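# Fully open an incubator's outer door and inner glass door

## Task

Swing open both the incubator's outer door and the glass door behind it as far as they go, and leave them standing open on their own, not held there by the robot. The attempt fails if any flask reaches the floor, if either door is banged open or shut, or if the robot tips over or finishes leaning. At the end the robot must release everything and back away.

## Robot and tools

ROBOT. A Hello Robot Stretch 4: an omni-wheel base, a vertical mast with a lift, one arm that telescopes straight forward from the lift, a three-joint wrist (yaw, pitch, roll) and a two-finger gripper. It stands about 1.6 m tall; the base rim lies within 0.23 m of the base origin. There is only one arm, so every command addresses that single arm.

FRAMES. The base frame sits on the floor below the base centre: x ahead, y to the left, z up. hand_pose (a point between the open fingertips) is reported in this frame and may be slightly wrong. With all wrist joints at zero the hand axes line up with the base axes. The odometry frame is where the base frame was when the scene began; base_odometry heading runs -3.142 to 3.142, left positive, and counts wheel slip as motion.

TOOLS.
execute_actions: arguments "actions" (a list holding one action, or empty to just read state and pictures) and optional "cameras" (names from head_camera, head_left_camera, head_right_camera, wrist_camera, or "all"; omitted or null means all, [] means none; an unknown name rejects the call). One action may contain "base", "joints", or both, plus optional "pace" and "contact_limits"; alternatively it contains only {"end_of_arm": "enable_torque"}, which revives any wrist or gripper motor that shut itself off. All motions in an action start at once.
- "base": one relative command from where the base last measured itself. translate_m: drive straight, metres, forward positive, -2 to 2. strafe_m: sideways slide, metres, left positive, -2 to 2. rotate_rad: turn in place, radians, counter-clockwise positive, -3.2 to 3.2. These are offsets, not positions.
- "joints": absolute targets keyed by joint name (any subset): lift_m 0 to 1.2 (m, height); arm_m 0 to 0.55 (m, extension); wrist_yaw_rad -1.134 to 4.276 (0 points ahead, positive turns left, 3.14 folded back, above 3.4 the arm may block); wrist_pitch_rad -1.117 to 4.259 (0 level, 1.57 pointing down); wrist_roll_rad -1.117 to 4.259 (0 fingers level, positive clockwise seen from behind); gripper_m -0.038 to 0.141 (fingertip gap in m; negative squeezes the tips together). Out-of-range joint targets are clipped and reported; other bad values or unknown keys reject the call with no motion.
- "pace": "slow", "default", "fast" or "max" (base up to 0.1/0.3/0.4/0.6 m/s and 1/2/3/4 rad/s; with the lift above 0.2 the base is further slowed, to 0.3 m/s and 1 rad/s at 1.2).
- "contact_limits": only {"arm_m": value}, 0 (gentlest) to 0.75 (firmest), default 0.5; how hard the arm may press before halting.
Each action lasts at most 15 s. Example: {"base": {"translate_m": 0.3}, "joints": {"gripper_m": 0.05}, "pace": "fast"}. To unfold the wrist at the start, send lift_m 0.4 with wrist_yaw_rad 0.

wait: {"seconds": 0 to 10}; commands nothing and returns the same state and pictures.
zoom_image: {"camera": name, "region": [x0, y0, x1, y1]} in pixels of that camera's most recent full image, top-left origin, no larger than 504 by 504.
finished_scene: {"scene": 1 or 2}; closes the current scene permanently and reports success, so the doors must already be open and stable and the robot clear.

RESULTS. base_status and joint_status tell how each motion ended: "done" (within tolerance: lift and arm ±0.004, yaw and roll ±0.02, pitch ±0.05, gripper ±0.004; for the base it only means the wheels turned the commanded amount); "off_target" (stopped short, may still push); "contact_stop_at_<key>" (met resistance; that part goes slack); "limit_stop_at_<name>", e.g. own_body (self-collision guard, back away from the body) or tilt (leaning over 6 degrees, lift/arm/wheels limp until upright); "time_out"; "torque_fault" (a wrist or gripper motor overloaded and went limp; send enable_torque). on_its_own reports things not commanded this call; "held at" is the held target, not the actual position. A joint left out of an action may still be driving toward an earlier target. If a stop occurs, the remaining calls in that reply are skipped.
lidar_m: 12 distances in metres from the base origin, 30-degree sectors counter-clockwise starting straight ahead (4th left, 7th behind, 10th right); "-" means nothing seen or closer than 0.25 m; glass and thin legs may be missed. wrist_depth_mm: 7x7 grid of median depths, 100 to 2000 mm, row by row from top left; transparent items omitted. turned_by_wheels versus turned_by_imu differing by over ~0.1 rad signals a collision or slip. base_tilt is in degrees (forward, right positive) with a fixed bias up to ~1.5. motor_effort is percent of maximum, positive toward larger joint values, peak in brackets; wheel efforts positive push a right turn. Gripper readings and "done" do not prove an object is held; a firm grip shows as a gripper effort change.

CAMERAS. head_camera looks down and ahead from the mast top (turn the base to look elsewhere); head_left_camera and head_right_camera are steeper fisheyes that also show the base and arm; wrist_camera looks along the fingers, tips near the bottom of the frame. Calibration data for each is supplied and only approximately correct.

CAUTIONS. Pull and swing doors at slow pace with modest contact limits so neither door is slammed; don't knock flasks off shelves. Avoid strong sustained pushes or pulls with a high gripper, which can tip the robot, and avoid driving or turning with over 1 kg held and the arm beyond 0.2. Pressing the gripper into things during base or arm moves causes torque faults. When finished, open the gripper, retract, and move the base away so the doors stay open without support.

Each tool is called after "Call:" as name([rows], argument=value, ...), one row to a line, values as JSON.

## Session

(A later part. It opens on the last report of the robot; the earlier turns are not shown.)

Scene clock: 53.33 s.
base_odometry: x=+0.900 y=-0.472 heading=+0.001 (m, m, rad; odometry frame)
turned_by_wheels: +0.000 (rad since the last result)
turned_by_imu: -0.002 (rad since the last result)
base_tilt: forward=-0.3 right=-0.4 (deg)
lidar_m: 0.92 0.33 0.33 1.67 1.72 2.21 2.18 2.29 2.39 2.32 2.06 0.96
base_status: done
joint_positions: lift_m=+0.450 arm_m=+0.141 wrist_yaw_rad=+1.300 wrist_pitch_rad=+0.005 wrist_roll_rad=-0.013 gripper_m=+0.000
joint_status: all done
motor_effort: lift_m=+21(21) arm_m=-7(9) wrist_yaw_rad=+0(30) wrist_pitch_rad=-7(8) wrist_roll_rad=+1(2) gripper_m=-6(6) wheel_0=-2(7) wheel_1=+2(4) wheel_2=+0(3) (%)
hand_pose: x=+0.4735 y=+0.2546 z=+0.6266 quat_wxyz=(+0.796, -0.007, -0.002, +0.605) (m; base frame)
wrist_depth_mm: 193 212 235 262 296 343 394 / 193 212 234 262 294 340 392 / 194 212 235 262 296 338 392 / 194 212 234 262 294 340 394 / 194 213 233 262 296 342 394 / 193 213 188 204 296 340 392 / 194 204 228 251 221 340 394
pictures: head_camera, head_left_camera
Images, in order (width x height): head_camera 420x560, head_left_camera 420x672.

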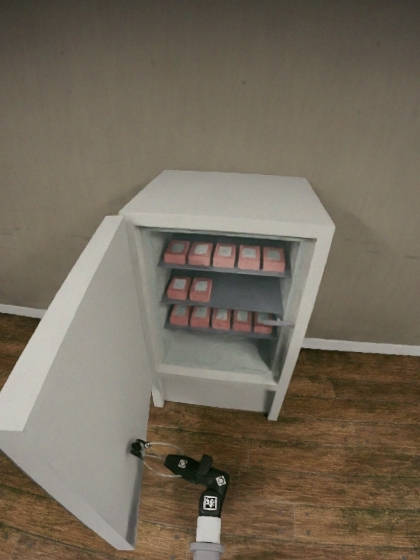

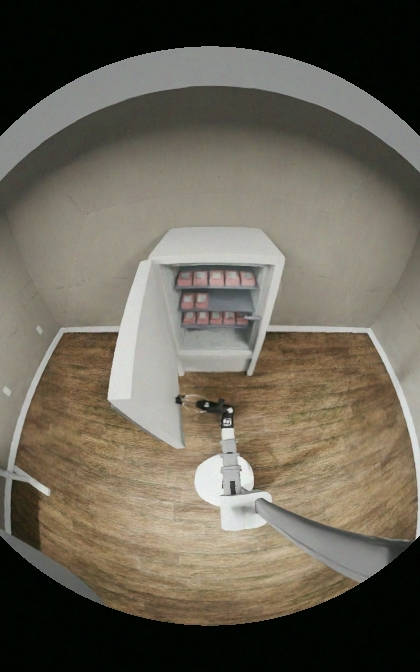

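Call:
execute_actions([
  {"base": {"strafe_m": 0.15}, "pace": "slow"},
], cameras=["head_left_camera"])

Scene clock: 56.13 s.
base_odometry: x=+0.900 y=-0.322 heading=+0.001 (m, m, rad; odometry frame)
turned_by_wheels: +0.000 (rad since the last result)
turned_by_imu: -0.001 (rad since the last result)
base_tilt: forward=-0.1 right=-0.3 (deg)
lidar_m: 0.82 0.40 0.38 1.53 1.55 2.18 2.18 2.29 2.55 2.48 2.09 0.96
base_status: done
joint_positions: lift_m=+0.450 arm_m=+0.141 wrist_yaw_rad=+1.300 wrist_pitch_rad=+0.005 wrist_roll_rad=-0.013 gripper_m=+0.000
joint_status: not commanded
motor_effort: lift_m=+21(21) arm_m=-6(7) wrist_yaw_rad=+1(10) wrist_pitch_rad=-7(7) wrist_roll_rad=+3(1) gripper_m=-6(6) wheel_0=-2(15) wheel_1=+2(5) wheel_2=-1(2) (%)
hand_pose: x=+0.4735 y=+0.2546 z=+0.6266 quat_wxyz=(+0.796, -0.007, -0.002, +0.605) (m; base frame)
wrist_depth_mm: 228 237 243 251 260 270 279 / 229 236 244 251 259 270 278 / 229 235 243 251 260 270 278 / 228 236 242 251 260 270 279 / 228 236 243 251 259 270 278 / 226 236 187 204 259 271 278 / 227 231 242 248 209 268 276
pictures: head_left_camera
Images, in order (width x height): head_left_camera 420x672.

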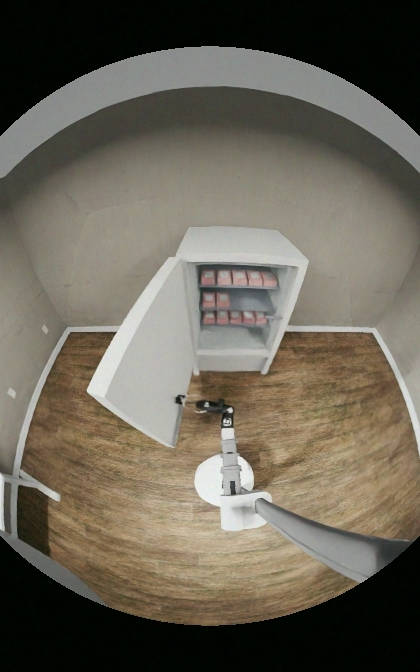

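Call:
execute_actions([
  {"base": {"strafe_m": 0.12}, "pace": "slow"},
], cameras=["head_left_camera"])

Scene clock: 58.67 s.
base_odometry: x=+0.900 y=-0.202 heading=+0.001 (m, m, rad; odometry frame)
turned_by_wheels: +0.000 (rad since the last result)
turned_by_imu: -0.001 (rad since the last result)
base_tilt: forward=-0.2 right=-0.5 (deg)
lidar_m: 0.67 0.44 0.42 1.42 1.43 2.06 2.17 2.30 2.66 2.60 2.12 0.96
base_status: done
joint_positions: lift_m=+0.450 arm_m=+0.141 wrist_yaw_rad=+1.300 wrist_pitch_rad=+0.005 wrist_roll_rad=-0.013 gripper_m=+0.000
joint_status: not commanded
motor_effort: lift_m=+21(21) arm_m=-6(6) wrist_yaw_rad=+1(7) wrist_pitch_rad=-8(7) wrist_roll_rad=+1(2) gripper_m=-6(6) wheel_0=-3(6) wheel_1=+2(3) wheel_2=-1(2) (%)
hand_pose: x=+0.4734 y=+0.2545 z=+0.6267 quat_wxyz=(+0.796, -0.007, -0.002, +0.605) (m; base frame)
wrist_depth_mm: 254 250 245 240 236 231 228 / 253 249 244 239 236 231 227 / 254 248 244 237 236 232 227 / 254 247 243 239 236 229 226 / 251 246 243 238 234 229 226 / 251 246 187 204 233 229 225 / 251 244 242 235 231 229 226
pictures: head_left_camera
Images, in order (width x height): head_left_camera 420x672.

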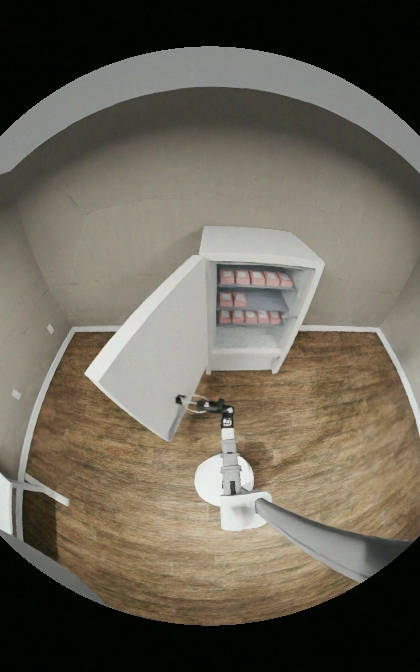

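Call:
execute_actions([
  {"base": {"strafe_m": 0.02}, "pace": "slow"},
], cameras=[])

Scene clock: 60.07 s.
base_odometry: x=+0.900 y=-0.183 heading=-0.001 (m, m, rad; odometry frame)
turned_by_wheels: -0.002 (rad since the last result)
turned_by_imu: -0.013 (rad since the last result)
base_tilt: forward=-0.2 right=-0.3 (deg)
lidar_m: 0.68 0.44 0.41 1.39 1.40 1.98 2.17 2.30 2.70 2.61 2.13 0.96
base_status: done
joint_positions: lift_m=+0.450 arm_m=+0.141 wrist_yaw_rad=+1.296 wrist_pitch_rad=+0.004 wrist_roll_rad=-0.013 gripper_m=+0.000
joint_status: not commanded
motor_effort: lift_m=+21(21) arm_m=-3(6) wrist_yaw_rad=+10(22) wrist_pitch_rad=-5(7) wrist_roll_rad=+1(2) gripper_m=-3(6) wheel_0=-15(15) wheel_1=+3(2) wheel_2=-12(13) (%)
hand_pose: x=+0.4737 y=+0.2540 z=+0.6269 quat_wxyz=(+0.797, -0.007, -0.002, +0.604) (m; base frame)
wrist_depth_mm: 245 240 237 236 232 229 227 / 243 241 236 233 230 228 226 / 244 239 237 235 231 229 224 / 243 240 236 233 230 227 224 / 242 238 236 233 230 227 224 / 242 239 187 201 229 227 224 / 242 236 236 230 227 227 224
pictures: none
No camera images: the call's "cameras" was empty. Leave "cameras" out to get every camera's image.

Call:
execute_actions([
  {"base": {"strafe_m": -0.42}, "joints": {"wrist_yaw_rad": 0.0, "gripper_m": 0.08, "arm_m": 0.1, "lift_m": 0.5}, "pace": "fast"},
])

Scene clock: 62.47 s.
base_odometry: x=+0.899 y=-0.603 heading=-0.001 (m, m, rad; odometry frame)
turned_by_wheels: +0.000 (rad since the last result)
turned_by_imu: +0.001 (rad since the last result)
base_tilt: forward=-0.3 right=-0.5 (deg)
lidar_m: 0.93 0.83 0.77 1.80 1.86 2.25 2.19 2.28 2.26 2.19 2.10 1.58
base_status: done
joint_positions: lift_m=+0.500 arm_m=+0.101 wrist_yaw_rad=+0.000 wrist_pitch_rad=+0.005 wrist_roll_rad=-0.013 gripper_m=+0.080
joint_status: all done
motor_effort: lift_m=+21(23) arm_m=-6(7) wrist_yaw_rad=+0(31) wrist_pitch_rad=-8(15) wrist_roll_rad=+2(2) gripper_m=-3(9) wheel_0=-1(12) wheel_1=+2(13) wheel_2=+0(11) (%)
hand_pose: x=+0.5605 y=-0.0874 z=+0.6766 quat_wxyz=(+1.000, -0.007, +0.002, +0.000) (m; base frame)
wrist_depth_mm: 741 831 820 715 1255 1229 1229 / 715 759 741 668 1182 1229 1229 / 723 1060 1098 668 1205 1229 1255 / 715 976 1098 676 1229 1229 1205 / 715 750 768 661 1229 1229 1255 / 768 946 214 668 208 1255 1205 / 699 691 741 147 1205 1229 1229
pictures: head_camera, head_left_camera, head_right_camera, wrist_camera
camera_calibration (this result's frames):
wrist_camera: T_world_to_cam=[[-0.0439667, -0.99837, 0.0363809, -0.0950622], [0.0127754, -0.036975, -0.999235, 0.722202], [0.998951, -0.0434683, 0.0143802, -0.344106], [0, 0, 0, 1]] pos_world=[0.330339, -0.0831616, 0.730056]
Images, in order (width x height): head_camera 420x560, head_left_camera 420x672, head_right_camera 420x672, wrist_camera 616x392.

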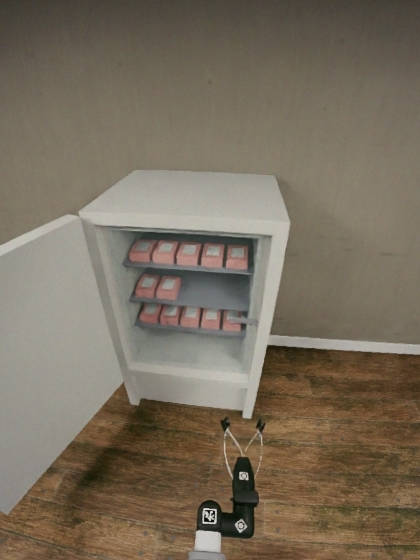

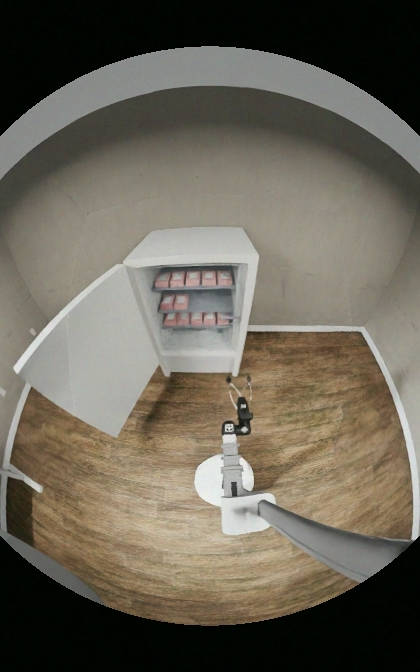

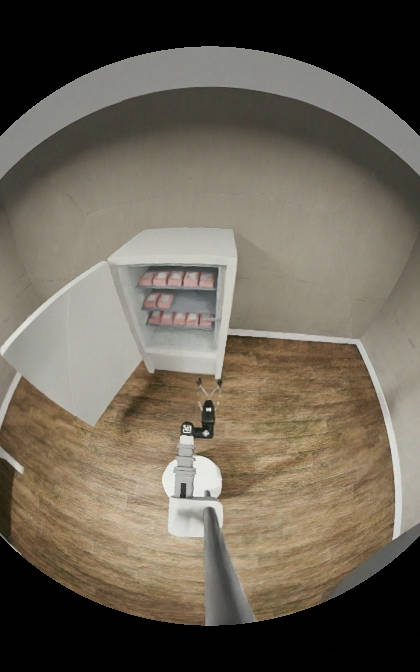

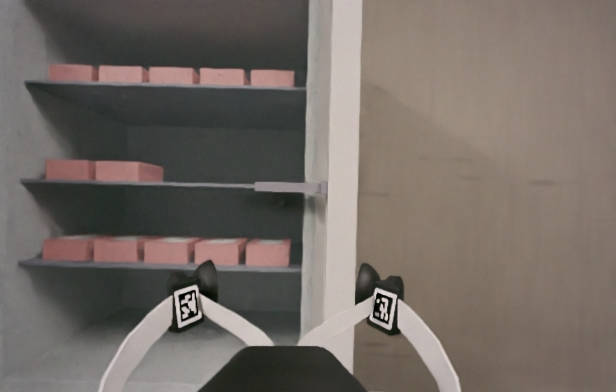

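Call:
zoom_image(camera="wrist_camera", region=[220, 140, 370, 240])

Call:
zoom_image(camera="head_camera", region=[190, 280, 290, 360])

Region (220, 140, 370, 240) of wrist_camera's 616x392 image, scaled by 3.360.

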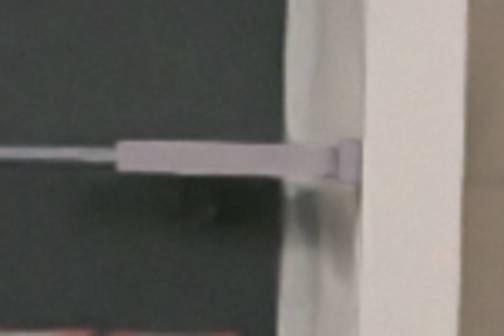

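Region (190, 280, 290, 360) of head_camera's 420x560 image, scaled by 5.040, with more detail than that image has; it fills the top 403 rows of this view, and the rest is white.

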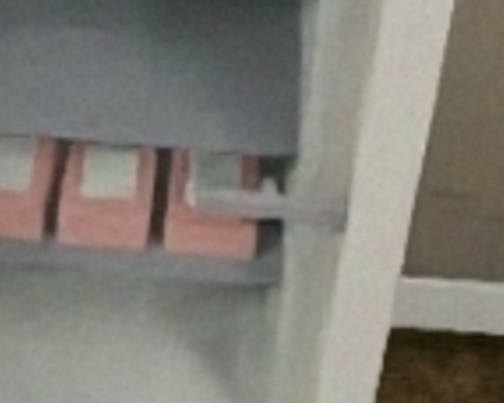

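Call:
execute_actions([
  {"joints": {"arm_m": 0.34, "lift_m": 0.573}, "contact_limits": {"arm_m": 0.2}},
], cameras=["head_camera", "wrist_camera"])

Scene clock: 65.10 s.
base_odometry: x=+0.899 y=-0.603 heading=-0.001 (m, m, rad; odometry frame)
turned_by_wheels: +0.000 (rad since the last result)
turned_by_imu: +0.000 (rad since the last result)
base_tilt: forward=-0.2 right=-0.3 (deg)
lidar_m: 0.93 0.87 0.77 1.82 1.84 2.26 2.20 2.30 2.24 2.18 2.10 1.59
base_status: not commanded
joint_positions: lift_m=+0.573 arm_m=+0.339 wrist_yaw_rad=+0.000 wrist_pitch_rad=+0.005 wrist_roll_rad=-0.013 gripper_m=+0.080
joint_status: all done
motor_effort: lift_m=+22(24) arm_m=+6(5) wrist_yaw_rad=-1(0) wrist_pitch_rad=-7(8) wrist_roll_rad=+3(1) gripper_m=-2(2) wheel_0=-1(1) wheel_1=+2(2) wheel_2=+0(0) (%)
contact_limits: arm_m 0.2
hand_pose: x=+0.7983 y=-0.0874 z=+0.7496 quat_wxyz=(+1.000, -0.007, +0.002, +0.000) (m; base frame)
wrist_depth_mm: 668 676 661 580 377 1008 976 / 480 488 488 480 384 976 991 / 707 854 866 609 379 991 1008 / 647 866 878 866 384 991 1025 / 707 866 866 430 379 991 1008 / 525 488 213 504 208 1008 991 / 683 484 484 147 377 991 991
pictures: head_camera, wrist_camera
camera_calibration (this result's frames):
wrist_camera: T_world_to_cam=[[-0.043999, -0.998369, 0.0363742, -0.0872396], [0.0129256, -0.0369753, -0.999233, 0.791956], [0.998948, -0.0434951, 0.0145314, -0.582792], [0, 0, 0, 1]] pos_world=[0.568104, -0.0831631, 0.80299]
Images, in order (width x height): head_camera 420x560, wrist_camera 616x392.

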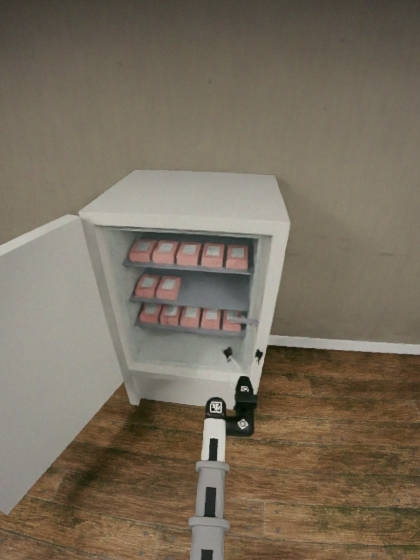

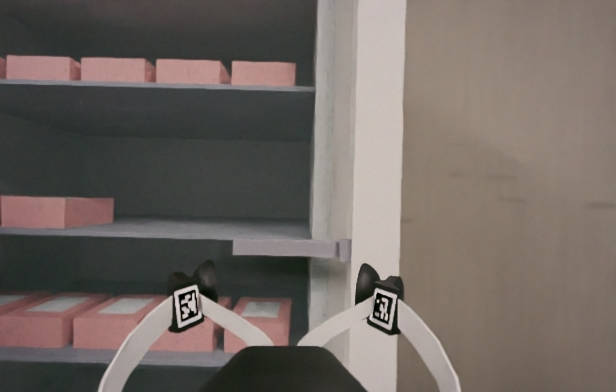

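Call:
zoom_image(camera="wrist_camera", region=[210, 200, 380, 300])

Region (210, 200, 380, 300) of wrist_camera's 616x392 image, scaled by 2.965; it fills the top 296 rows of this view, and the rest is white.

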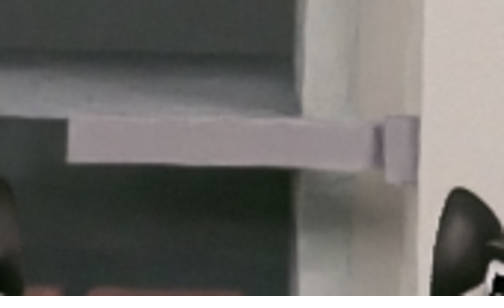

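Call:
execute_actions([
  {"base": {"strafe_m": -0.01}, "joints": {"wrist_roll_rad": 1.57, "gripper_m": 0.07, "arm_m": 0.44}, "contact_limits": {"arm_m": 0.2}},
], cameras=["head_camera", "wrist_camera"])

Scene clock: 67.43 s.
base_odometry: x=+0.899 y=-0.613 heading=-0.001 (m, m, rad; odometry frame)
turned_by_wheels: +0.000 (rad since the last result)
turned_by_imu: +0.000 (rad since the last result)
base_tilt: forward=-0.3 right=-0.3 (deg)
lidar_m: 0.93 0.86 0.78 1.83 1.85 2.26 2.19 2.30 2.25 2.17 2.12 1.58
base_status: done
joint_positions: lift_m=+0.573 arm_m=+0.439 wrist_yaw_rad=+0.000 wrist_pitch_rad=+0.005 wrist_roll_rad=+1.570 gripper_m=+0.070
joint_status: all done
motor_effort: lift_m=+22(22) arm_m=+6(12) wrist_yaw_rad=-1(1) wrist_pitch_rad=-7(7) wrist_roll_rad=+5(9) gripper_m=-3(6) wheel_0=+2(11) wheel_1=-1(3) wheel_2=+0(1) (%)
contact_limits: arm_m 0.2
hand_pose: x=+0.8983 y=-0.0874 z=+0.7496 quat_wxyz=(+0.708, +0.707, +0.002, -0.002) (m; base frame)
wrist_depth_mm: 831 854 878 866 878 891 891 / 842 842 878 878 891 904 917 / 266 270 276 278 282 285 917 / 266 270 273 277 282 286 289 / 373 387 329 768 375 591 436 / 477 421 199 768 219 661 473 / 496 392 778 146 399 621 477
pictures: head_camera, wrist_camera
camera_calibration (this result's frames):
wrist_camera: T_world_to_cam=[[-0.0490358, -0.0241113, -0.998506, 0.782541], [0.017492, 0.999535, -0.0249952, 0.146891], [0.998644, -0.0186916, -0.0485912, -0.632948], [0, 0, 0, 1]] pos_world=[0.667892, -0.139785, 0.754287]
Images, in order (width x height): head_camera 420x560, wrist_camera 616x392.

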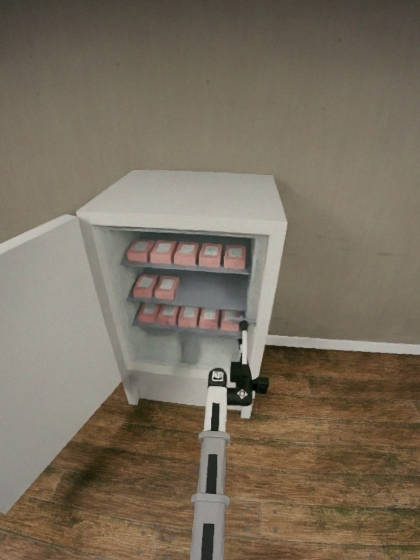

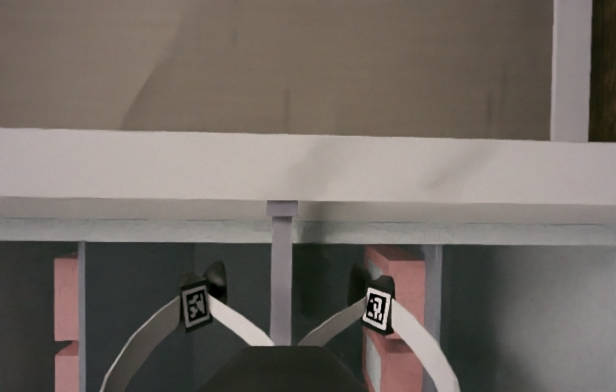

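Call:
execute_actions([
  {"base": {"strafe_m": 0.008}, "joints": {"lift_m": 0.578, "arm_m": 0.50, "gripper_m": 0.06}, "contact_limits": {"arm_m": 0.2}},
], cameras=["wrist_camera"])

Scene clock: 68.97 s.
base_odometry: x=+0.899 y=-0.605 heading=-0.001 (m, m, rad; odometry frame)
turned_by_wheels: +0.000 (rad since the last result)
turned_by_imu: +0.000 (rad since the last result)
base_tilt: forward=-0.2 right=-0.4 (deg)
lidar_m: 0.91 0.85 0.78 1.82 1.87 2.25 2.19 2.29 2.26 2.19 2.09 1.57
base_status: done
joint_positions: lift_m=+0.578 arm_m=+0.499 wrist_yaw_rad=+0.000 wrist_pitch_rad=+0.005 wrist_roll_rad=+1.570 gripper_m=+0.060
joint_status: all done
motor_effort: lift_m=+22(23) arm_m=+6(6) wrist_yaw_rad=+0(0) wrist_pitch_rad=-8(8) wrist_roll_rad=+3(5) gripper_m=-4(4) wheel_0=-1(7) wheel_1=+1(8) wheel_2=+0(0) (%)
contact_limits: arm_m 0.2
hand_pose: x=+0.9582 y=-0.0874 z=+0.7546 quat_wxyz=(+0.708, +0.707, +0.002, -0.002) (m; base frame)
wrist_depth_mm: 778 788 820 809 820 842 866 / 788 798 809 820 831 842 854 / 208 211 213 216 220 222 224 / 256 260 262 221 270 274 279 / 314 407 715 270 334 325 439 / 314 410 200 707 202 559 484 / 315 382 715 148 377 554 480
pictures: wrist_camera
camera_calibration (this result's frames):
wrist_camera: T_world_to_cam=[[-0.0490403, -0.0240721, -0.998507, 0.790485], [0.0175363, 0.999535, -0.0249582, 0.145909], [0.998643, -0.0187341, -0.0485954, -0.692594], [0, 0, 0, 1]] pos_world=[0.727861, -0.139788, 0.759289]
Images, in order (width x height): wrist_camera 616x392.

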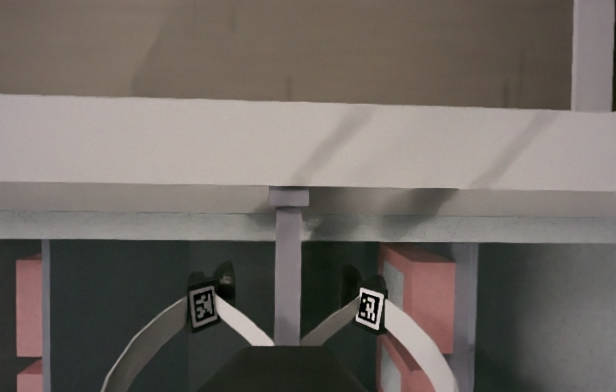

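Call:
execute_actions([
  {"joints": {"arm_m": 0.52}, "contact_limits": {"arm_m": 0.15}, "pace": "slow"},
], cameras=[])

Call:
execute_actions([
  {"joints": {"gripper_m": -0.02}},
], cameras=["wrist_camera"])

Scene clock: 70.37 s.
base_odometry: x=+0.899 y=-0.605 heading=-0.001 (m, m, rad; odometry frame)
turned_by_wheels: +0.000 (rad since the last result)
turned_by_imu: +0.000 (rad since the last result)
base_tilt: forward=-0.3 right=-0.3 (deg)
lidar_m: 0.93 0.85 0.78 1.81 1.85 2.26 2.18 2.29 2.26 2.19 2.09 1.56
base_status: not commanded
joint_positions: lift_m=+0.578 arm_m=+0.515 wrist_yaw_rad=-0.004 wrist_pitch_rad=+0.004 wrist_roll_rad=+1.570 gripper_m=+0.060
joint_status: arm_m contact_stop (moved +0.016 of +0.021)
on_its_own: arm_m is slack since a contact_stop (your +0.520 is given up)
motor_effort: lift_m=+22(22) arm_m=+0(16) wrist_yaw_rad=+13(17) wrist_pitch_rad=-6(7) wrist_roll_rad=+3(3) gripper_m=-4(5) wheel_0=+3(3) wheel_1=+4(4) wheel_2=-6(5) (%)
contact_limits: arm_m 0.15
hand_pose: x=+0.9735 y=-0.0887 z=+0.7547 quat_wxyz=(+0.708, +0.707, +0.000, -0.003) (m; base frame)
wrist_depth_mm: 768 778 788 809 820 854 831 / 778 778 798 798 842 831 842 / 195 197 200 202 206 208 210 / 243 246 248 207 255 259 262 / 279 379 654 256 332 307 442 / 300 382 197 699 203 322 480 / 301 379 691 182 379 559 484
pictures: none
No camera images: the call's "cameras" was empty. Leave "cameras" out to get every camera's image.

not run: a stop came earlier in this reply.

Call:
execute_actions([
  {"joints": {"gripper_m": -0.01, "arm_m": 0.511}},
], cameras=["wrist_camera"])

Scene clock: 72.30 s.
base_odometry: x=+0.899 y=-0.605 heading=-0.001 (m, m, rad; odometry frame)
turned_by_wheels: +0.000 (rad since the last result)
turned_by_imu: +0.000 (rad since the last result)
base_tilt: forward=-0.3 right=-0.3 (deg)
lidar_m: 0.92 0.85 0.78 1.81 1.86 2.27 2.19 2.29 2.24 2.19 2.10 1.59
base_status: not commanded
joint_positions: lift_m=+0.578 arm_m=+0.512 wrist_yaw_rad=+0.003 wrist_pitch_rad=+0.005 wrist_roll_rad=+1.570 gripper_m=-0.009
joint_status: all done
motor_effort: lift_m=+22(22) arm_m=-5(8) wrist_yaw_rad=-10(11) wrist_pitch_rad=-7(7) wrist_roll_rad=+2(3) gripper_m=-20(21) wheel_0=-2(3) wheel_1=+1(4) wheel_2=+2(6) (%)
hand_pose: x=+0.9715 y=-0.0865 z=+0.7546 quat_wxyz=(+0.708, +0.707, +0.003, -0.001) (m; base frame)
wrist_depth_mm: 778 788 809 809 820 820 842 / 768 788 798 798 798 809 842 / 195 196 199 202 206 208 211 / 244 248 250 211 256 259 263 / 296 410 654 254 324 306 449 / 300 410 187 205 320 320 488 / 300 357 707 214 377 559 484
pictures: wrist_camera
camera_calibration (this result's frames):
wrist_camera: T_world_to_cam=[[-0.0491461, -0.0242261, -0.998498, 0.791224], [0.0144125, 0.999585, -0.0249618, 0.147818], [0.998688, -0.0156177, -0.0487765, -0.705473], [0, 0, 0, 1]] pos_world=[0.741303, -0.139606, 0.759315]
Images, in order (width x height): wrist_camera 616x392.

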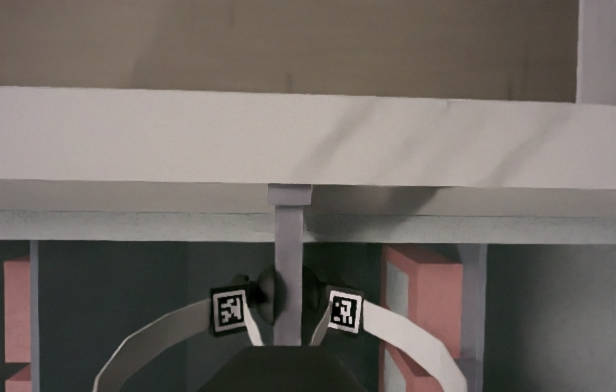

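Call:
execute_actions([
  {"joints": {"wrist_roll_rad": 1.27}},
], cameras=["wrist_camera"])

Scene clock: 73.17 s.
base_odometry: x=+0.899 y=-0.605 heading=-0.001 (m, m, rad; odometry frame)
turned_by_wheels: +0.000 (rad since the last result)
turned_by_imu: +0.000 (rad since the last result)
base_tilt: forward=-0.2 right=-0.3 (deg)
lidar_m: 0.92 0.85 0.76 1.81 1.85 2.26 2.18 2.29 2.26 2.18 2.10 1.57
base_status: not commanded
joint_positions: lift_m=+0.578 arm_m=+0.512 wrist_yaw_rad=+0.002 wrist_pitch_rad=+0.005 wrist_roll_rad=+1.274 gripper_m=-0.009
joint_status: all done
motor_effort: lift_m=+22(22) arm_m=-5(5) wrist_yaw_rad=-7(9) wrist_pitch_rad=-8(8) wrist_roll_rad=-11(10) gripper_m=-20(21) wheel_0=-2(2) wheel_1=+1(1) wheel_2=+2(2) (%)
hand_pose: x=+0.9715 y=-0.0867 z=+0.7545 quat_wxyz=(+0.804, +0.595, +0.003, -0.001) (m; base frame)
wrist_depth_mm: 195 788 798 809 798 820 820 / 195 197 200 798 809 820 842 / 244 246 200 202 205 831 842 / 300 349 250 211 205 208 211 / 301 469 699 255 256 259 211 / 317 469 187 213 319 304 264 / 342 455 699 214 320 517 442
pictures: wrist_camera
camera_calibration (this result's frames):
wrist_camera: T_world_to_cam=[[-0.0482579, -0.313842, -0.948248, 0.727308], [0.0138639, 0.949052, -0.314814, 0.3629], [0.998739, -0.0283387, -0.0414481, -0.712092], [0, 0, 0, 1]] pos_world=[0.741261, -0.136331, 0.7744]
Images, in order (width x height): wrist_camera 616x392.

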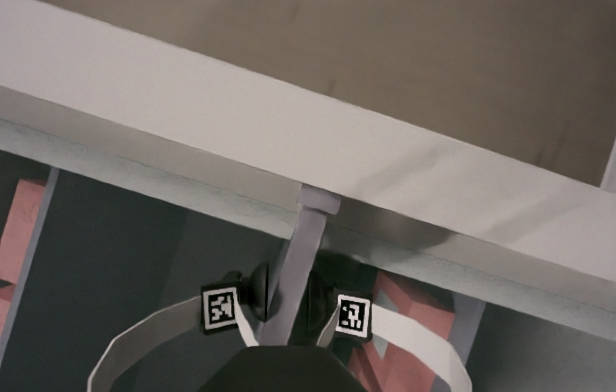

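Call:
execute_actions([
  {"joints": {"wrist_roll_rad": 1.87}},
], cameras=["wrist_camera"])

Scene clock: 74.23 s.
base_odometry: x=+0.899 y=-0.605 heading=-0.001 (m, m, rad; odometry frame)
turned_by_wheels: +0.000 (rad since the last result)
turned_by_imu: +0.000 (rad since the last result)
base_tilt: forward=-0.3 right=-0.3 (deg)
lidar_m: 0.93 0.86 0.77 1.82 1.87 2.25 2.18 2.30 2.27 2.18 2.08 1.59
base_status: not commanded
joint_positions: lift_m=+0.578 arm_m=+0.512 wrist_yaw_rad=+0.002 wrist_pitch_rad=+0.005 wrist_roll_rad=+1.868 gripper_m=-0.009
joint_status: all done
motor_effort: lift_m=+22(22) arm_m=-5(5) wrist_yaw_rad=-5(6) wrist_pitch_rad=-8(8) wrist_roll_rad=+7(12) gripper_m=-17(21) wheel_0=-2(2) wheel_1=+1(1) wheel_2=+2(2) (%)
hand_pose: x=+0.9714 y=-0.0869 z=+0.7545 quat_wxyz=(+0.595, +0.804, +0.002, -0.002) (m; base frame)
wrist_depth_mm: 768 788 798 809 820 820 212 / 759 788 778 205 206 211 213 / 759 198 200 204 208 262 267 / 195 197 203 256 259 334 484 / 240 247 251 691 399 322 500 / 245 382 187 205 342 324 525 / 298 317 574 252 707 324 564
pictures: wrist_camera
camera_calibration (this result's frames):
wrist_camera: T_world_to_cam=[[-0.0495181, 0.270727, -0.961382, 0.789197], [0.0174477, 0.96265, 0.270186, -0.080609], [0.998621, -0.00339477, -0.0523922, -0.701494], [0, 0, 0, 1]] pos_world=[0.741013, -0.13844, 0.743747]
Images, in order (width x height): wrist_camera 616x392.

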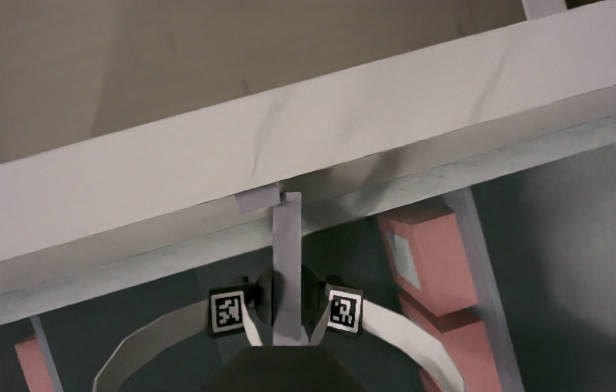

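Call:
execute_actions([
  {"joints": {"wrist_roll_rad": 3.0}},
], cameras=["wrist_camera", "head_camera"])

Scene clock: 75.67 s.
base_odometry: x=+0.899 y=-0.605 heading=-0.001 (m, m, rad; odometry frame)
turned_by_wheels: +0.000 (rad since the last result)
turned_by_imu: +0.000 (rad since the last result)
base_tilt: forward=-0.4 right=-0.3 (deg)
lidar_m: 0.92 0.85 0.78 1.82 1.85 2.26 2.19 2.30 2.24 2.19 2.09 1.57
base_status: not commanded
joint_positions: lift_m=+0.578 arm_m=+0.512 wrist_yaw_rad=+0.000 wrist_pitch_rad=+0.004 wrist_roll_rad=+2.998 gripper_m=-0.010
joint_status: all done
motor_effort: lift_m=+22(22) arm_m=-5(5) wrist_yaw_rad=-1(4) wrist_pitch_rad=-5(7) wrist_roll_rad=+9(13) gripper_m=-17(16) wheel_0=-2(2) wheel_1=+1(1) wheel_2=+2(2) (%)
hand_pose: x=+0.9713 y=-0.0873 z=+0.7548 quat_wxyz=(+0.072, +0.997, +0.000, -0.002) (m; base frame)
wrist_depth_mm: 778 201 224 585 591 554 521 / 768 201 250 317 699 732 668 / 778 199 254 366 327 330 336 / 768 198 251 699 723 723 462 / 759 198 252 351 615 723 640 / 759 197 185 204 294 723 387 / 768 196 248 397 554 676 615
pictures: head_camera, wrist_camera
camera_calibration (this result's frames):
wrist_camera: T_world_to_cam=[[-0.0452029, 0.985265, -0.164952, 0.246621], [0.0216865, 0.16605, 0.985879, -0.694194], [0.998742, 0.0409873, -0.0288729, -0.715356], [0, 0, 0, 1]] pos_world=[0.740659, -0.0983954, 0.704417]
Images, in order (width x height): head_camera 420x560, wrist_camera 616x392.

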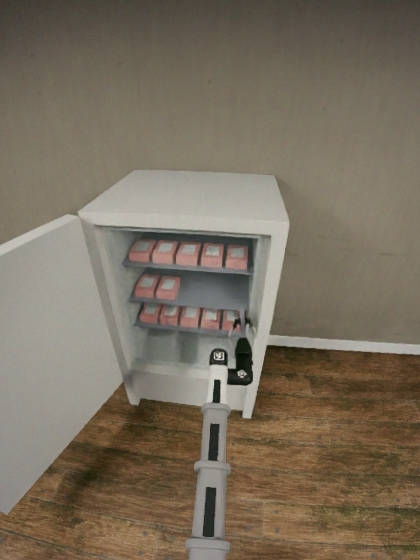

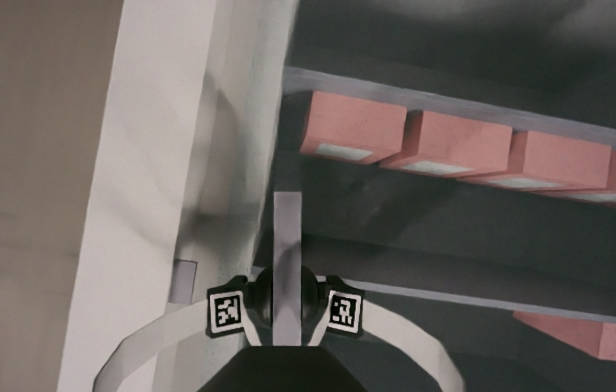

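Call:
execute_actions([
  {"base": {"strafe_m": 0.012}, "joints": {"arm_m": 0.42, "gripper_m": -0.025}, "pace": "slow"},
], cameras=["wrist_camera", "head_camera"])

Scene clock: 78.13 s.
base_odometry: x=+0.899 y=-0.593 heading=-0.001 (m, m, rad; odometry frame)
turned_by_wheels: +0.000 (rad since the last result)
turned_by_imu: +0.000 (rad since the last result)
base_tilt: forward=-0.3 right=-0.4 (deg)
lidar_m: 0.93 0.85 0.76 1.82 1.84 2.26 2.20 2.30 2.26 2.20 2.10 1.58
base_status: done
joint_positions: lift_m=+0.578 arm_m=+0.421 wrist_yaw_rad=+0.004 wrist_pitch_rad=+0.004 wrist_roll_rad=+2.999 gripper_m=-0.024
joint_status: all done
motor_effort: lift_m=+22(22) arm_m=-7(7) wrist_yaw_rad=-13(17) wrist_pitch_rad=-6(6) wrist_roll_rad=+3(8) gripper_m=-22(24) wheel_0=+2(12) wheel_1=+2(9) wheel_2=+2(3) (%)
hand_pose: x=+0.8810 y=-0.0862 z=+0.7547 quat_wxyz=(+0.071, +0.997, +0.002, -0.002) (m; base frame)
wrist_depth_mm: 842 878 293 597 597 544 521 / 854 878 315 798 809 759 654 / 854 866 340 410 418 433 640 / 842 289 340 798 809 778 473 / 854 287 340 427 732 778 627 / 854 287 185 210 809 778 433 / 831 283 336 211 580 640 609
pictures: head_camera, wrist_camera
camera_calibration (this result's frames):
wrist_camera: T_world_to_cam=[[-0.0492936, 0.985224, -0.164021, 0.244258], [0.0212968, 0.16522, 0.986027, -0.692191], [0.998557, 0.0451117, -0.0291264, -0.624591], [0, 0, 0, 1]] pos_world=[0.650472, -0.098109, 0.70439]
Images, in order (width x height): head_camera 420x560, wrist_camera 616x392.

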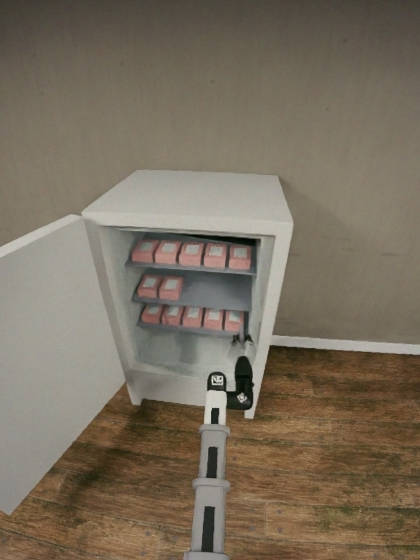

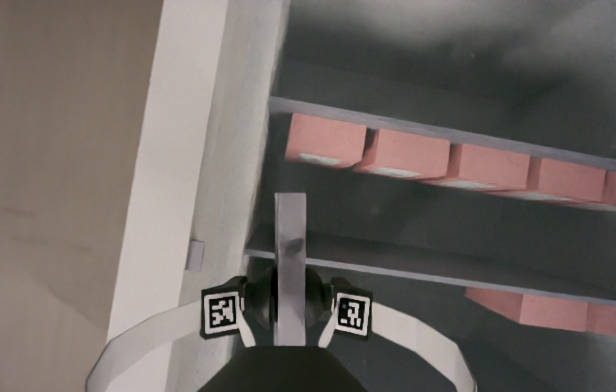

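Call:
execute_actions([
  {"base": {"strafe_m": 0.038}, "joints": {"arm_m": 0.33}, "pace": "slow"},
], cameras=["wrist_camera", "head_camera"])

Scene clock: 80.47 s.
base_odometry: x=+0.899 y=-0.555 heading=-0.001 (m, m, rad; odometry frame)
turned_by_wheels: +0.000 (rad since the last result)
turned_by_imu: -0.001 (rad since the last result)
base_tilt: forward=-0.2 right=-0.3 (deg)
lidar_m: 0.92 0.80 0.73 1.76 1.80 2.25 2.20 2.29 2.31 2.23 2.10 0.97
base_status: done
joint_positions: lift_m=+0.578 arm_m=+0.331 wrist_yaw_rad=+0.001 wrist_pitch_rad=+0.005 wrist_roll_rad=+2.999 gripper_m=-0.024
joint_status: all done
motor_effort: lift_m=+22(22) arm_m=-7(9) wrist_yaw_rad=-4(26) wrist_pitch_rad=-8(9) wrist_roll_rad=+5(4) gripper_m=-21(22) wheel_0=-1(8) wheel_1=-1(8) wheel_2=-1(4) (%)
hand_pose: x=+0.7907 y=-0.0871 z=+0.7546 quat_wxyz=(+0.071, +0.997, +0.001, -0.002) (m; base frame)
wrist_depth_mm: 946 960 421 634 597 559 521 / 931 946 436 866 842 759 640 / 946 960 433 500 517 842 647 / 946 960 436 878 904 597 539 / 931 377 430 564 904 741 591 / 917 373 187 213 904 715 535 / 946 370 424 215 580 647 569
pictures: head_camera, wrist_camera
camera_calibration (this result's frames):
wrist_camera: T_world_to_cam=[[-0.0462605, 0.985403, -0.163832, 0.238157], [0.0223374, 0.164987, 0.986043, -0.690822], [0.99868, 0.0419553, -0.0296438, -0.534363], [0, 0, 0, 1]] pos_world=[0.560106, -0.0982844, 0.704358]
Images, in order (width x height): head_camera 420x560, wrist_camera 616x392.

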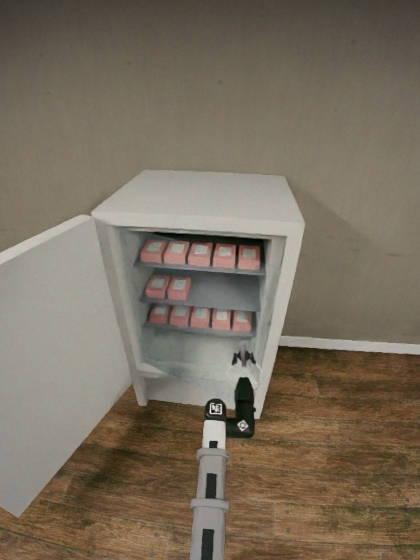

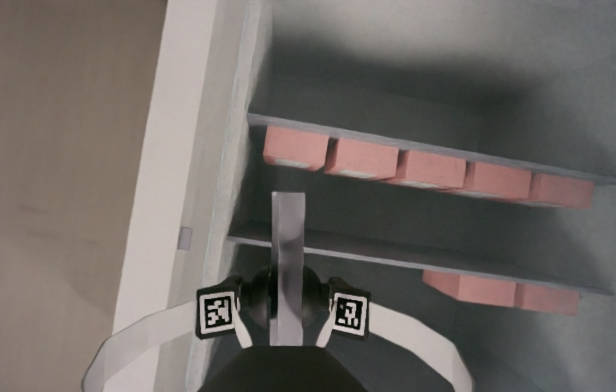

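Call:
execute_actions([
  {"base": {"strafe_m": 0.047}, "joints": {"arm_m": 0.245}, "pace": "slow"},
], cameras=["wrist_camera", "head_camera"])

Scene clock: 82.73 s.
base_odometry: x=+0.899 y=-0.508 heading=-0.001 (m, m, rad; odometry frame)
turned_by_wheels: +0.000 (rad since the last result)
turned_by_imu: -0.001 (rad since the last result)
base_tilt: forward=-0.3 right=-0.3 (deg)
lidar_m: 0.93 0.76 0.69 1.74 1.74 2.23 2.19 2.30 2.36 2.28 2.09 0.96
base_status: done
joint_positions: lift_m=+0.578 arm_m=+0.246 wrist_yaw_rad=+0.003 wrist_pitch_rad=+0.005 wrist_roll_rad=+3.000 gripper_m=-0.024
joint_status: all done
motor_effort: lift_m=+22(22) arm_m=-7(6) wrist_yaw_rad=-7(27) wrist_pitch_rad=-8(10) wrist_roll_rad=+2(4) gripper_m=-25(24) wheel_0=+1(6) wheel_1=+0(8) wheel_2=+0(5) (%)
hand_pose: x=+0.7059 y=-0.0867 z=+0.7545 quat_wxyz=(+0.071, +0.997, +0.001, -0.002) (m; base frame)
wrist_depth_mm: 991 1042 521 634 591 559 564 / 1025 1025 525 931 842 741 597 / 1025 1008 554 699 991 798 580 / 1042 473 654 976 976 640 574 / 1025 466 627 676 854 683 564 / 1008 455 187 215 609 683 564 / 1025 452 569 217 591 615 564
pictures: head_camera, wrist_camera
camera_calibration (this result's frames):
wrist_camera: T_world_to_cam=[[-0.0475716, 0.985375, -0.163623, 0.234619], [0.022251, 0.164813, 0.986074, -0.68893], [0.99862, 0.0432683, -0.029766, -0.449411], [0, 0, 0, 1]] pos_world=[0.475281, -0.0981978, 0.704348]
Images, in order (width x height): head_camera 420x560, wrist_camera 616x392.

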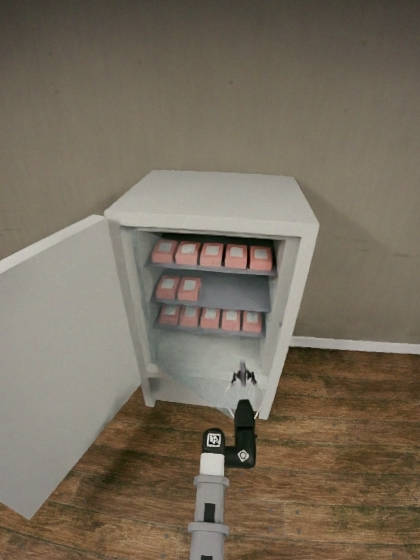

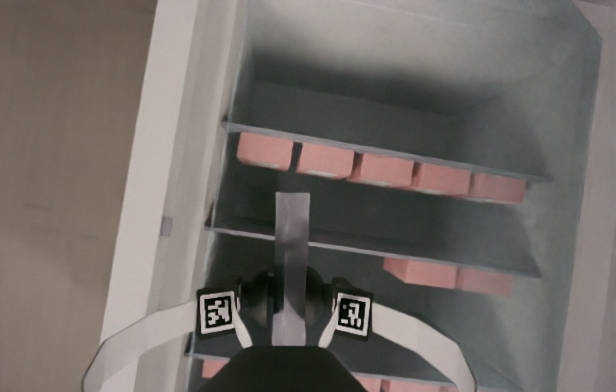

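Call:
execute_actions([
  {"base": {"strafe_m": 0.06}, "joints": {"arm_m": 0.17}, "pace": "slow"},
], cameras=["wrist_camera", "head_camera"])

Scene clock: 84.87 s.
base_odometry: x=+0.899 y=-0.448 heading=-0.001 (m, m, rad; odometry frame)
turned_by_wheels: +0.000 (rad since the last result)
turned_by_imu: -0.001 (rad since the last result)
base_tilt: forward=-0.2 right=-0.3 (deg)
lidar_m: 0.93 0.70 0.63 1.65 1.71 2.22 2.19 2.28 2.41 2.35 2.10 0.96
base_status: done
joint_positions: lift_m=+0.578 arm_m=+0.171 wrist_yaw_rad=+0.002 wrist_pitch_rad=+0.006 wrist_roll_rad=+3.000 gripper_m=-0.024
joint_status: all done
motor_effort: lift_m=+22(22) arm_m=-7(16) wrist_yaw_rad=-6(13) wrist_pitch_rad=-10(10) wrist_roll_rad=+2(3) gripper_m=-23(24) wheel_0=+0(12) wheel_1=+1(9) wheel_2=-1(1) (%)
hand_pose: x=+0.6308 y=-0.0869 z=+0.7544 quat_wxyz=(+0.071, +0.997, +0.001, -0.003) (m; base frame)
wrist_depth_mm: 1118 1118 603 634 634 615 603 / 1098 569 778 931 831 691 597 / 1078 574 654 1060 1060 715 597 / 1098 554 931 1042 960 683 597 / 1098 574 991 866 809 661 585 / 1078 530 186 204 842 640 535 / 1078 525 647 228 676 621 539
pictures: head_camera, wrist_camera
camera_calibration (this result's frames):
wrist_camera: T_world_to_cam=[[-0.0470666, 0.98543, -0.163438, 0.230737], [0.0228872, 0.16464, 0.986088, -0.687502], [0.99863, 0.0426711, -0.0303028, -0.374039], [0, 0, 0, 1]] pos_world=[0.400122, -0.0982245, 0.704315]
Images, in order (width x height): head_camera 420x560, wrist_camera 616x392.

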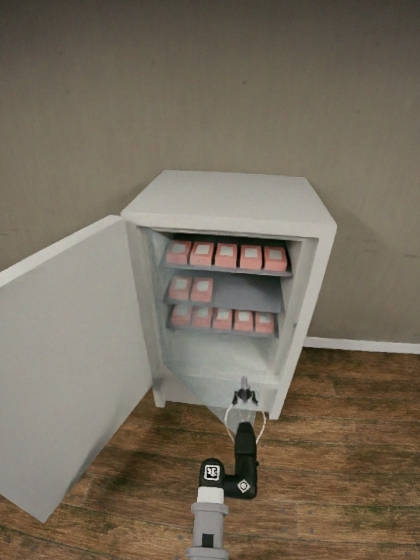

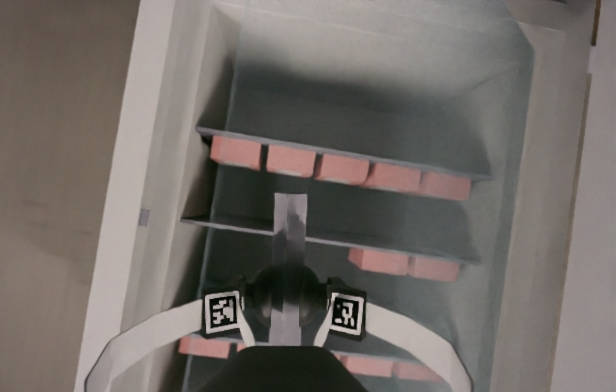

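Call:
execute_actions([
  {"joints": {"gripper_m": 0.035}},
], cameras=[])

Call:
execute_actions([
  {"joints": {"arm_m": 0.08}},
], cameras=["wrist_camera", "head_camera"])

Scene clock: 86.77 s.
base_odometry: x=+0.899 y=-0.448 heading=-0.001 (m, m, rad; odometry frame)
turned_by_wheels: +0.000 (rad since the last result)
turned_by_imu: +0.000 (rad since the last result)
base_tilt: forward=-0.3 right=-0.3 (deg)
lidar_m: 0.93 0.68 0.64 1.66 1.69 2.22 2.19 2.28 2.40 2.34 2.11 0.96
base_status: not commanded
joint_positions: lift_m=+0.578 arm_m=+0.171 wrist_yaw_rad=+0.000 wrist_pitch_rad=+0.005 wrist_roll_rad=+3.000 gripper_m=+0.035
joint_status: all done
motor_effort: lift_m=+22(22) arm_m=-6(7) wrist_yaw_rad=+1(13) wrist_pitch_rad=-8(10) wrist_roll_rad=+2(2) gripper_m=-4(25) wheel_0=+0(1) wheel_1=+0(1) wheel_2=-1(1) (%)
hand_pose: x=+0.6304 y=-0.0875 z=+0.7545 quat_wxyz=(+0.071, +0.997, +0.000, -0.003) (m; base frame)
wrist_depth_mm: 1118 1098 609 647 615 621 597 / 1098 574 759 946 831 707 597 / 1098 574 661 1060 1078 723 603 / 1118 591 798 1042 976 676 591 / 1098 580 788 1042 798 661 585 / 1060 535 190 247 831 640 564 / 1078 525 654 392 668 627 530
pictures: none
No camera images: the call's "cameras" was empty. Leave "cameras" out to get every camera's image.

Scene clock: 88.00 s.
base_odometry: x=+0.899 y=-0.448 heading=-0.001 (m, m, rad; odometry frame)
turned_by_wheels: +0.000 (rad since the last result)
turned_by_imu: +0.000 (rad since the last result)
base_tilt: forward=-0.3 right=-0.4 (deg)
lidar_m: 0.64 0.70 0.64 1.66 1.69 2.23 2.19 2.29 2.41 2.34 2.08 0.97
base_status: not commanded
joint_positions: lift_m=+0.578 arm_m=+0.081 wrist_yaw_rad=+0.000 wrist_pitch_rad=+0.005 wrist_roll_rad=+3.000 gripper_m=+0.035
joint_status: all done
motor_effort: lift_m=+22(22) arm_m=-7(4) wrist_yaw_rad=+0(2) wrist_pitch_rad=-8(9) wrist_roll_rad=+2(2) gripper_m=-4(3) wheel_0=+0(0) wheel_1=+0(0) wheel_2=-1(2) (%)
hand_pose: x=+0.5405 y=-0.0874 z=+0.7545 quat_wxyz=(+0.071, +0.997, +0.000, -0.003) (m; base frame)
wrist_depth_mm: 1205 1182 691 707 676 683 691 / 1182 1182 732 931 831 741 634 / 1205 1229 741 1138 1160 732 615 / 1182 1205 878 1138 904 732 603 / 1160 676 960 1118 891 715 591 / 1205 661 191 338 831 715 569 / 1182 634 891 445 778 676 564
pictures: head_camera, wrist_camera
camera_calibration (this result's frames):
wrist_camera: T_world_to_cam=[[-0.0450485, 0.985521, -0.163462, 0.226007], [0.0226886, 0.164595, 0.9861, -0.6854], [0.998727, 0.0407137, -0.0297749, -0.284503], [0, 0, 0, 1]] pos_world=[0.309872, -0.098338, 0.704345]
Images, in order (width x height): head_camera 420x560, wrist_camera 616x392.

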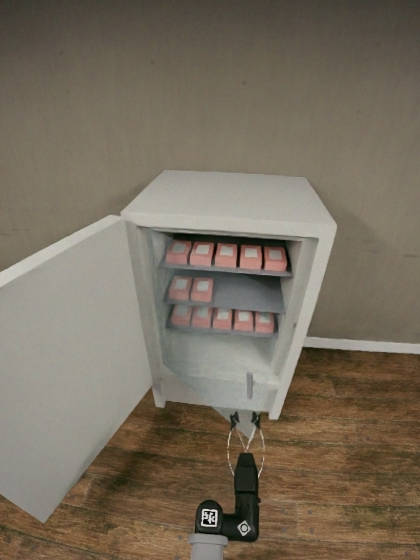

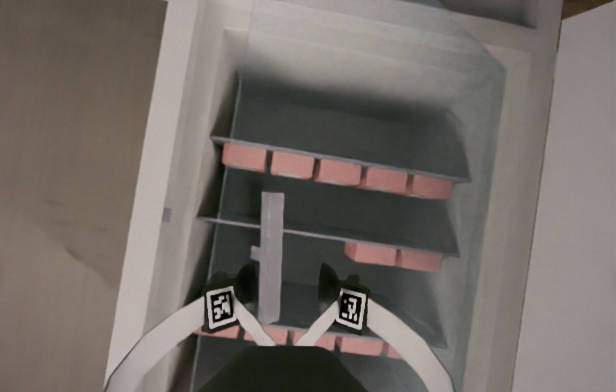

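Call:
execute_actions([
  {"base": {"strafe_m": -0.45}, "joints": {"wrist_yaw_rad": 1.3, "gripper_m": 0.0, "wrist_roll_rad": 1.57, "lift_m": 0.47}, "pace": "fast"},
], cameras=[])

Call:
execute_actions([
  {"joints": {"arm_m": 0.42}, "contact_limits": {"arm_m": 0.15}},
], cameras=["head_camera", "wrist_camera", "head_left_camera"])

Scene clock: 91.00 s.
base_odometry: x=+0.899 y=-0.898 heading=-0.001 (m, m, rad; odometry frame)
turned_by_wheels: +0.000 (rad since the last result)
turned_by_imu: +0.001 (rad since the last result)
base_tilt: forward=-0.3 right=-0.3 (deg)
lidar_m: 0.93 0.72 1.06 1.06 2.18 2.27 2.21 2.32 1.94 1.89 2.01 1.57
base_status: done
joint_positions: lift_m=+0.470 arm_m=+0.081 wrist_yaw_rad=+1.300 wrist_pitch_rad=+0.005 wrist_roll_rad=+1.571 gripper_m=+0.000
joint_status: all done
motor_effort: lift_m=+16(20) arm_m=-6(6) wrist_yaw_rad=+1(9) wrist_pitch_rad=-7(8) wrist_roll_rad=+1(5) gripper_m=-6(4) wheel_0=+0(10) wheel_1=+1(9) wheel_2=-1(2) (%)
hand_pose: x=+0.4134 y=+0.2545 z=+0.6470 quat_wxyz=(+0.564, +0.562, +0.429, +0.427) (m; base frame)
wrist_depth_mm: 842 831 842 866 866 854 809 / 1808 866 878 878 891 1060 854 / - 878 878 904 917 1255 842 / - 891 904 904 931 1229 854 / - 904 917 931 931 1229 866 / - 904 189 204 960 1182 854 / - 946 946 960 946 1205 842
pictures: none
No camera images: the call's "cameras" was empty. Leave "cameras" out to get every camera's image.

Scene clock: 93.13 s.
base_odometry: x=+0.899 y=-0.898 heading=-0.001 (m, m, rad; odometry frame)
turned_by_wheels: +0.000 (rad since the last result)
turned_by_imu: +0.000 (rad since the last result)
base_tilt: forward=-0.2 right=-0.4 (deg)
lidar_m: 0.91 0.73 1.06 1.08 2.20 2.27 2.21 2.31 1.95 1.89 2.01 1.56
base_status: not commanded
joint_positions: lift_m=+0.470 arm_m=+0.419 wrist_yaw_rad=+1.300 wrist_pitch_rad=+0.005 wrist_roll_rad=+1.570 gripper_m=+0.000
joint_status: all done
motor_effort: lift_m=+16(17) arm_m=+6(6) wrist_yaw_rad=+0(0) wrist_pitch_rad=-8(8) wrist_roll_rad=+0(0) gripper_m=-6(6) wheel_0=+0(0) wheel_1=+1(1) wheel_2=+0(0) (%)
contact_limits: arm_m 0.15
hand_pose: x=+0.7512 y=+0.2546 z=+0.6470 quat_wxyz=(+0.564, +0.562, +0.429, +0.427) (m; base frame)
wrist_depth_mm: 452 676 676 480 831 480 364 / 627 691 683 778 778 492 407 / 707 741 750 759 768 585 627 / 768 778 778 798 798 820 809 / 768 788 788 788 798 1205 854 / 788 778 189 203 820 1182 831 / 798 798 798 809 831 1182 842
pictures: head_camera, head_left_camera, wrist_camera
camera_calibration (this result's frames):
wrist_camera: T_world_to_cam=[[0.0091868, -0.0534849, -0.998526, 0.644957], [-0.958397, 0.284423, -0.0240524, 0.719602], [0.28529, 0.957206, -0.0486468, -0.19719], [0, 0, 0, 1]] pos_world=[0.739996, 0.0185757, 0.651722]
Images, in order (width x height): head_camera 420x560, head_left_camera 420x672, wrist_camera 616x392.

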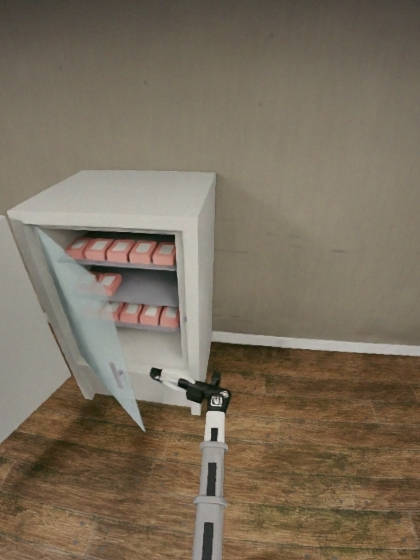

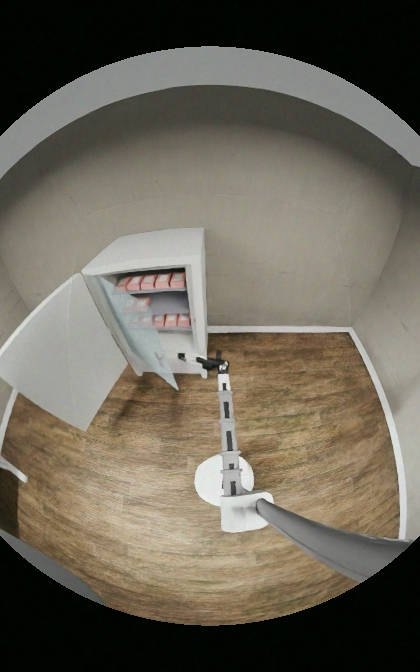

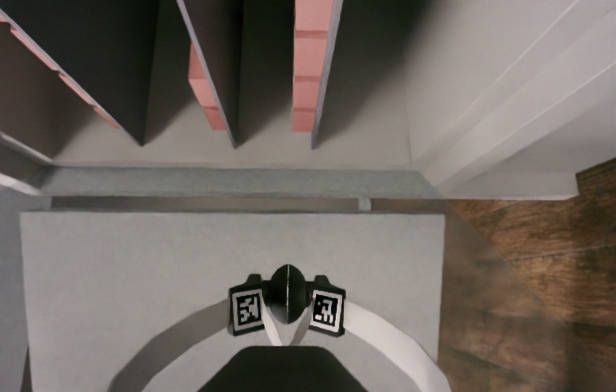

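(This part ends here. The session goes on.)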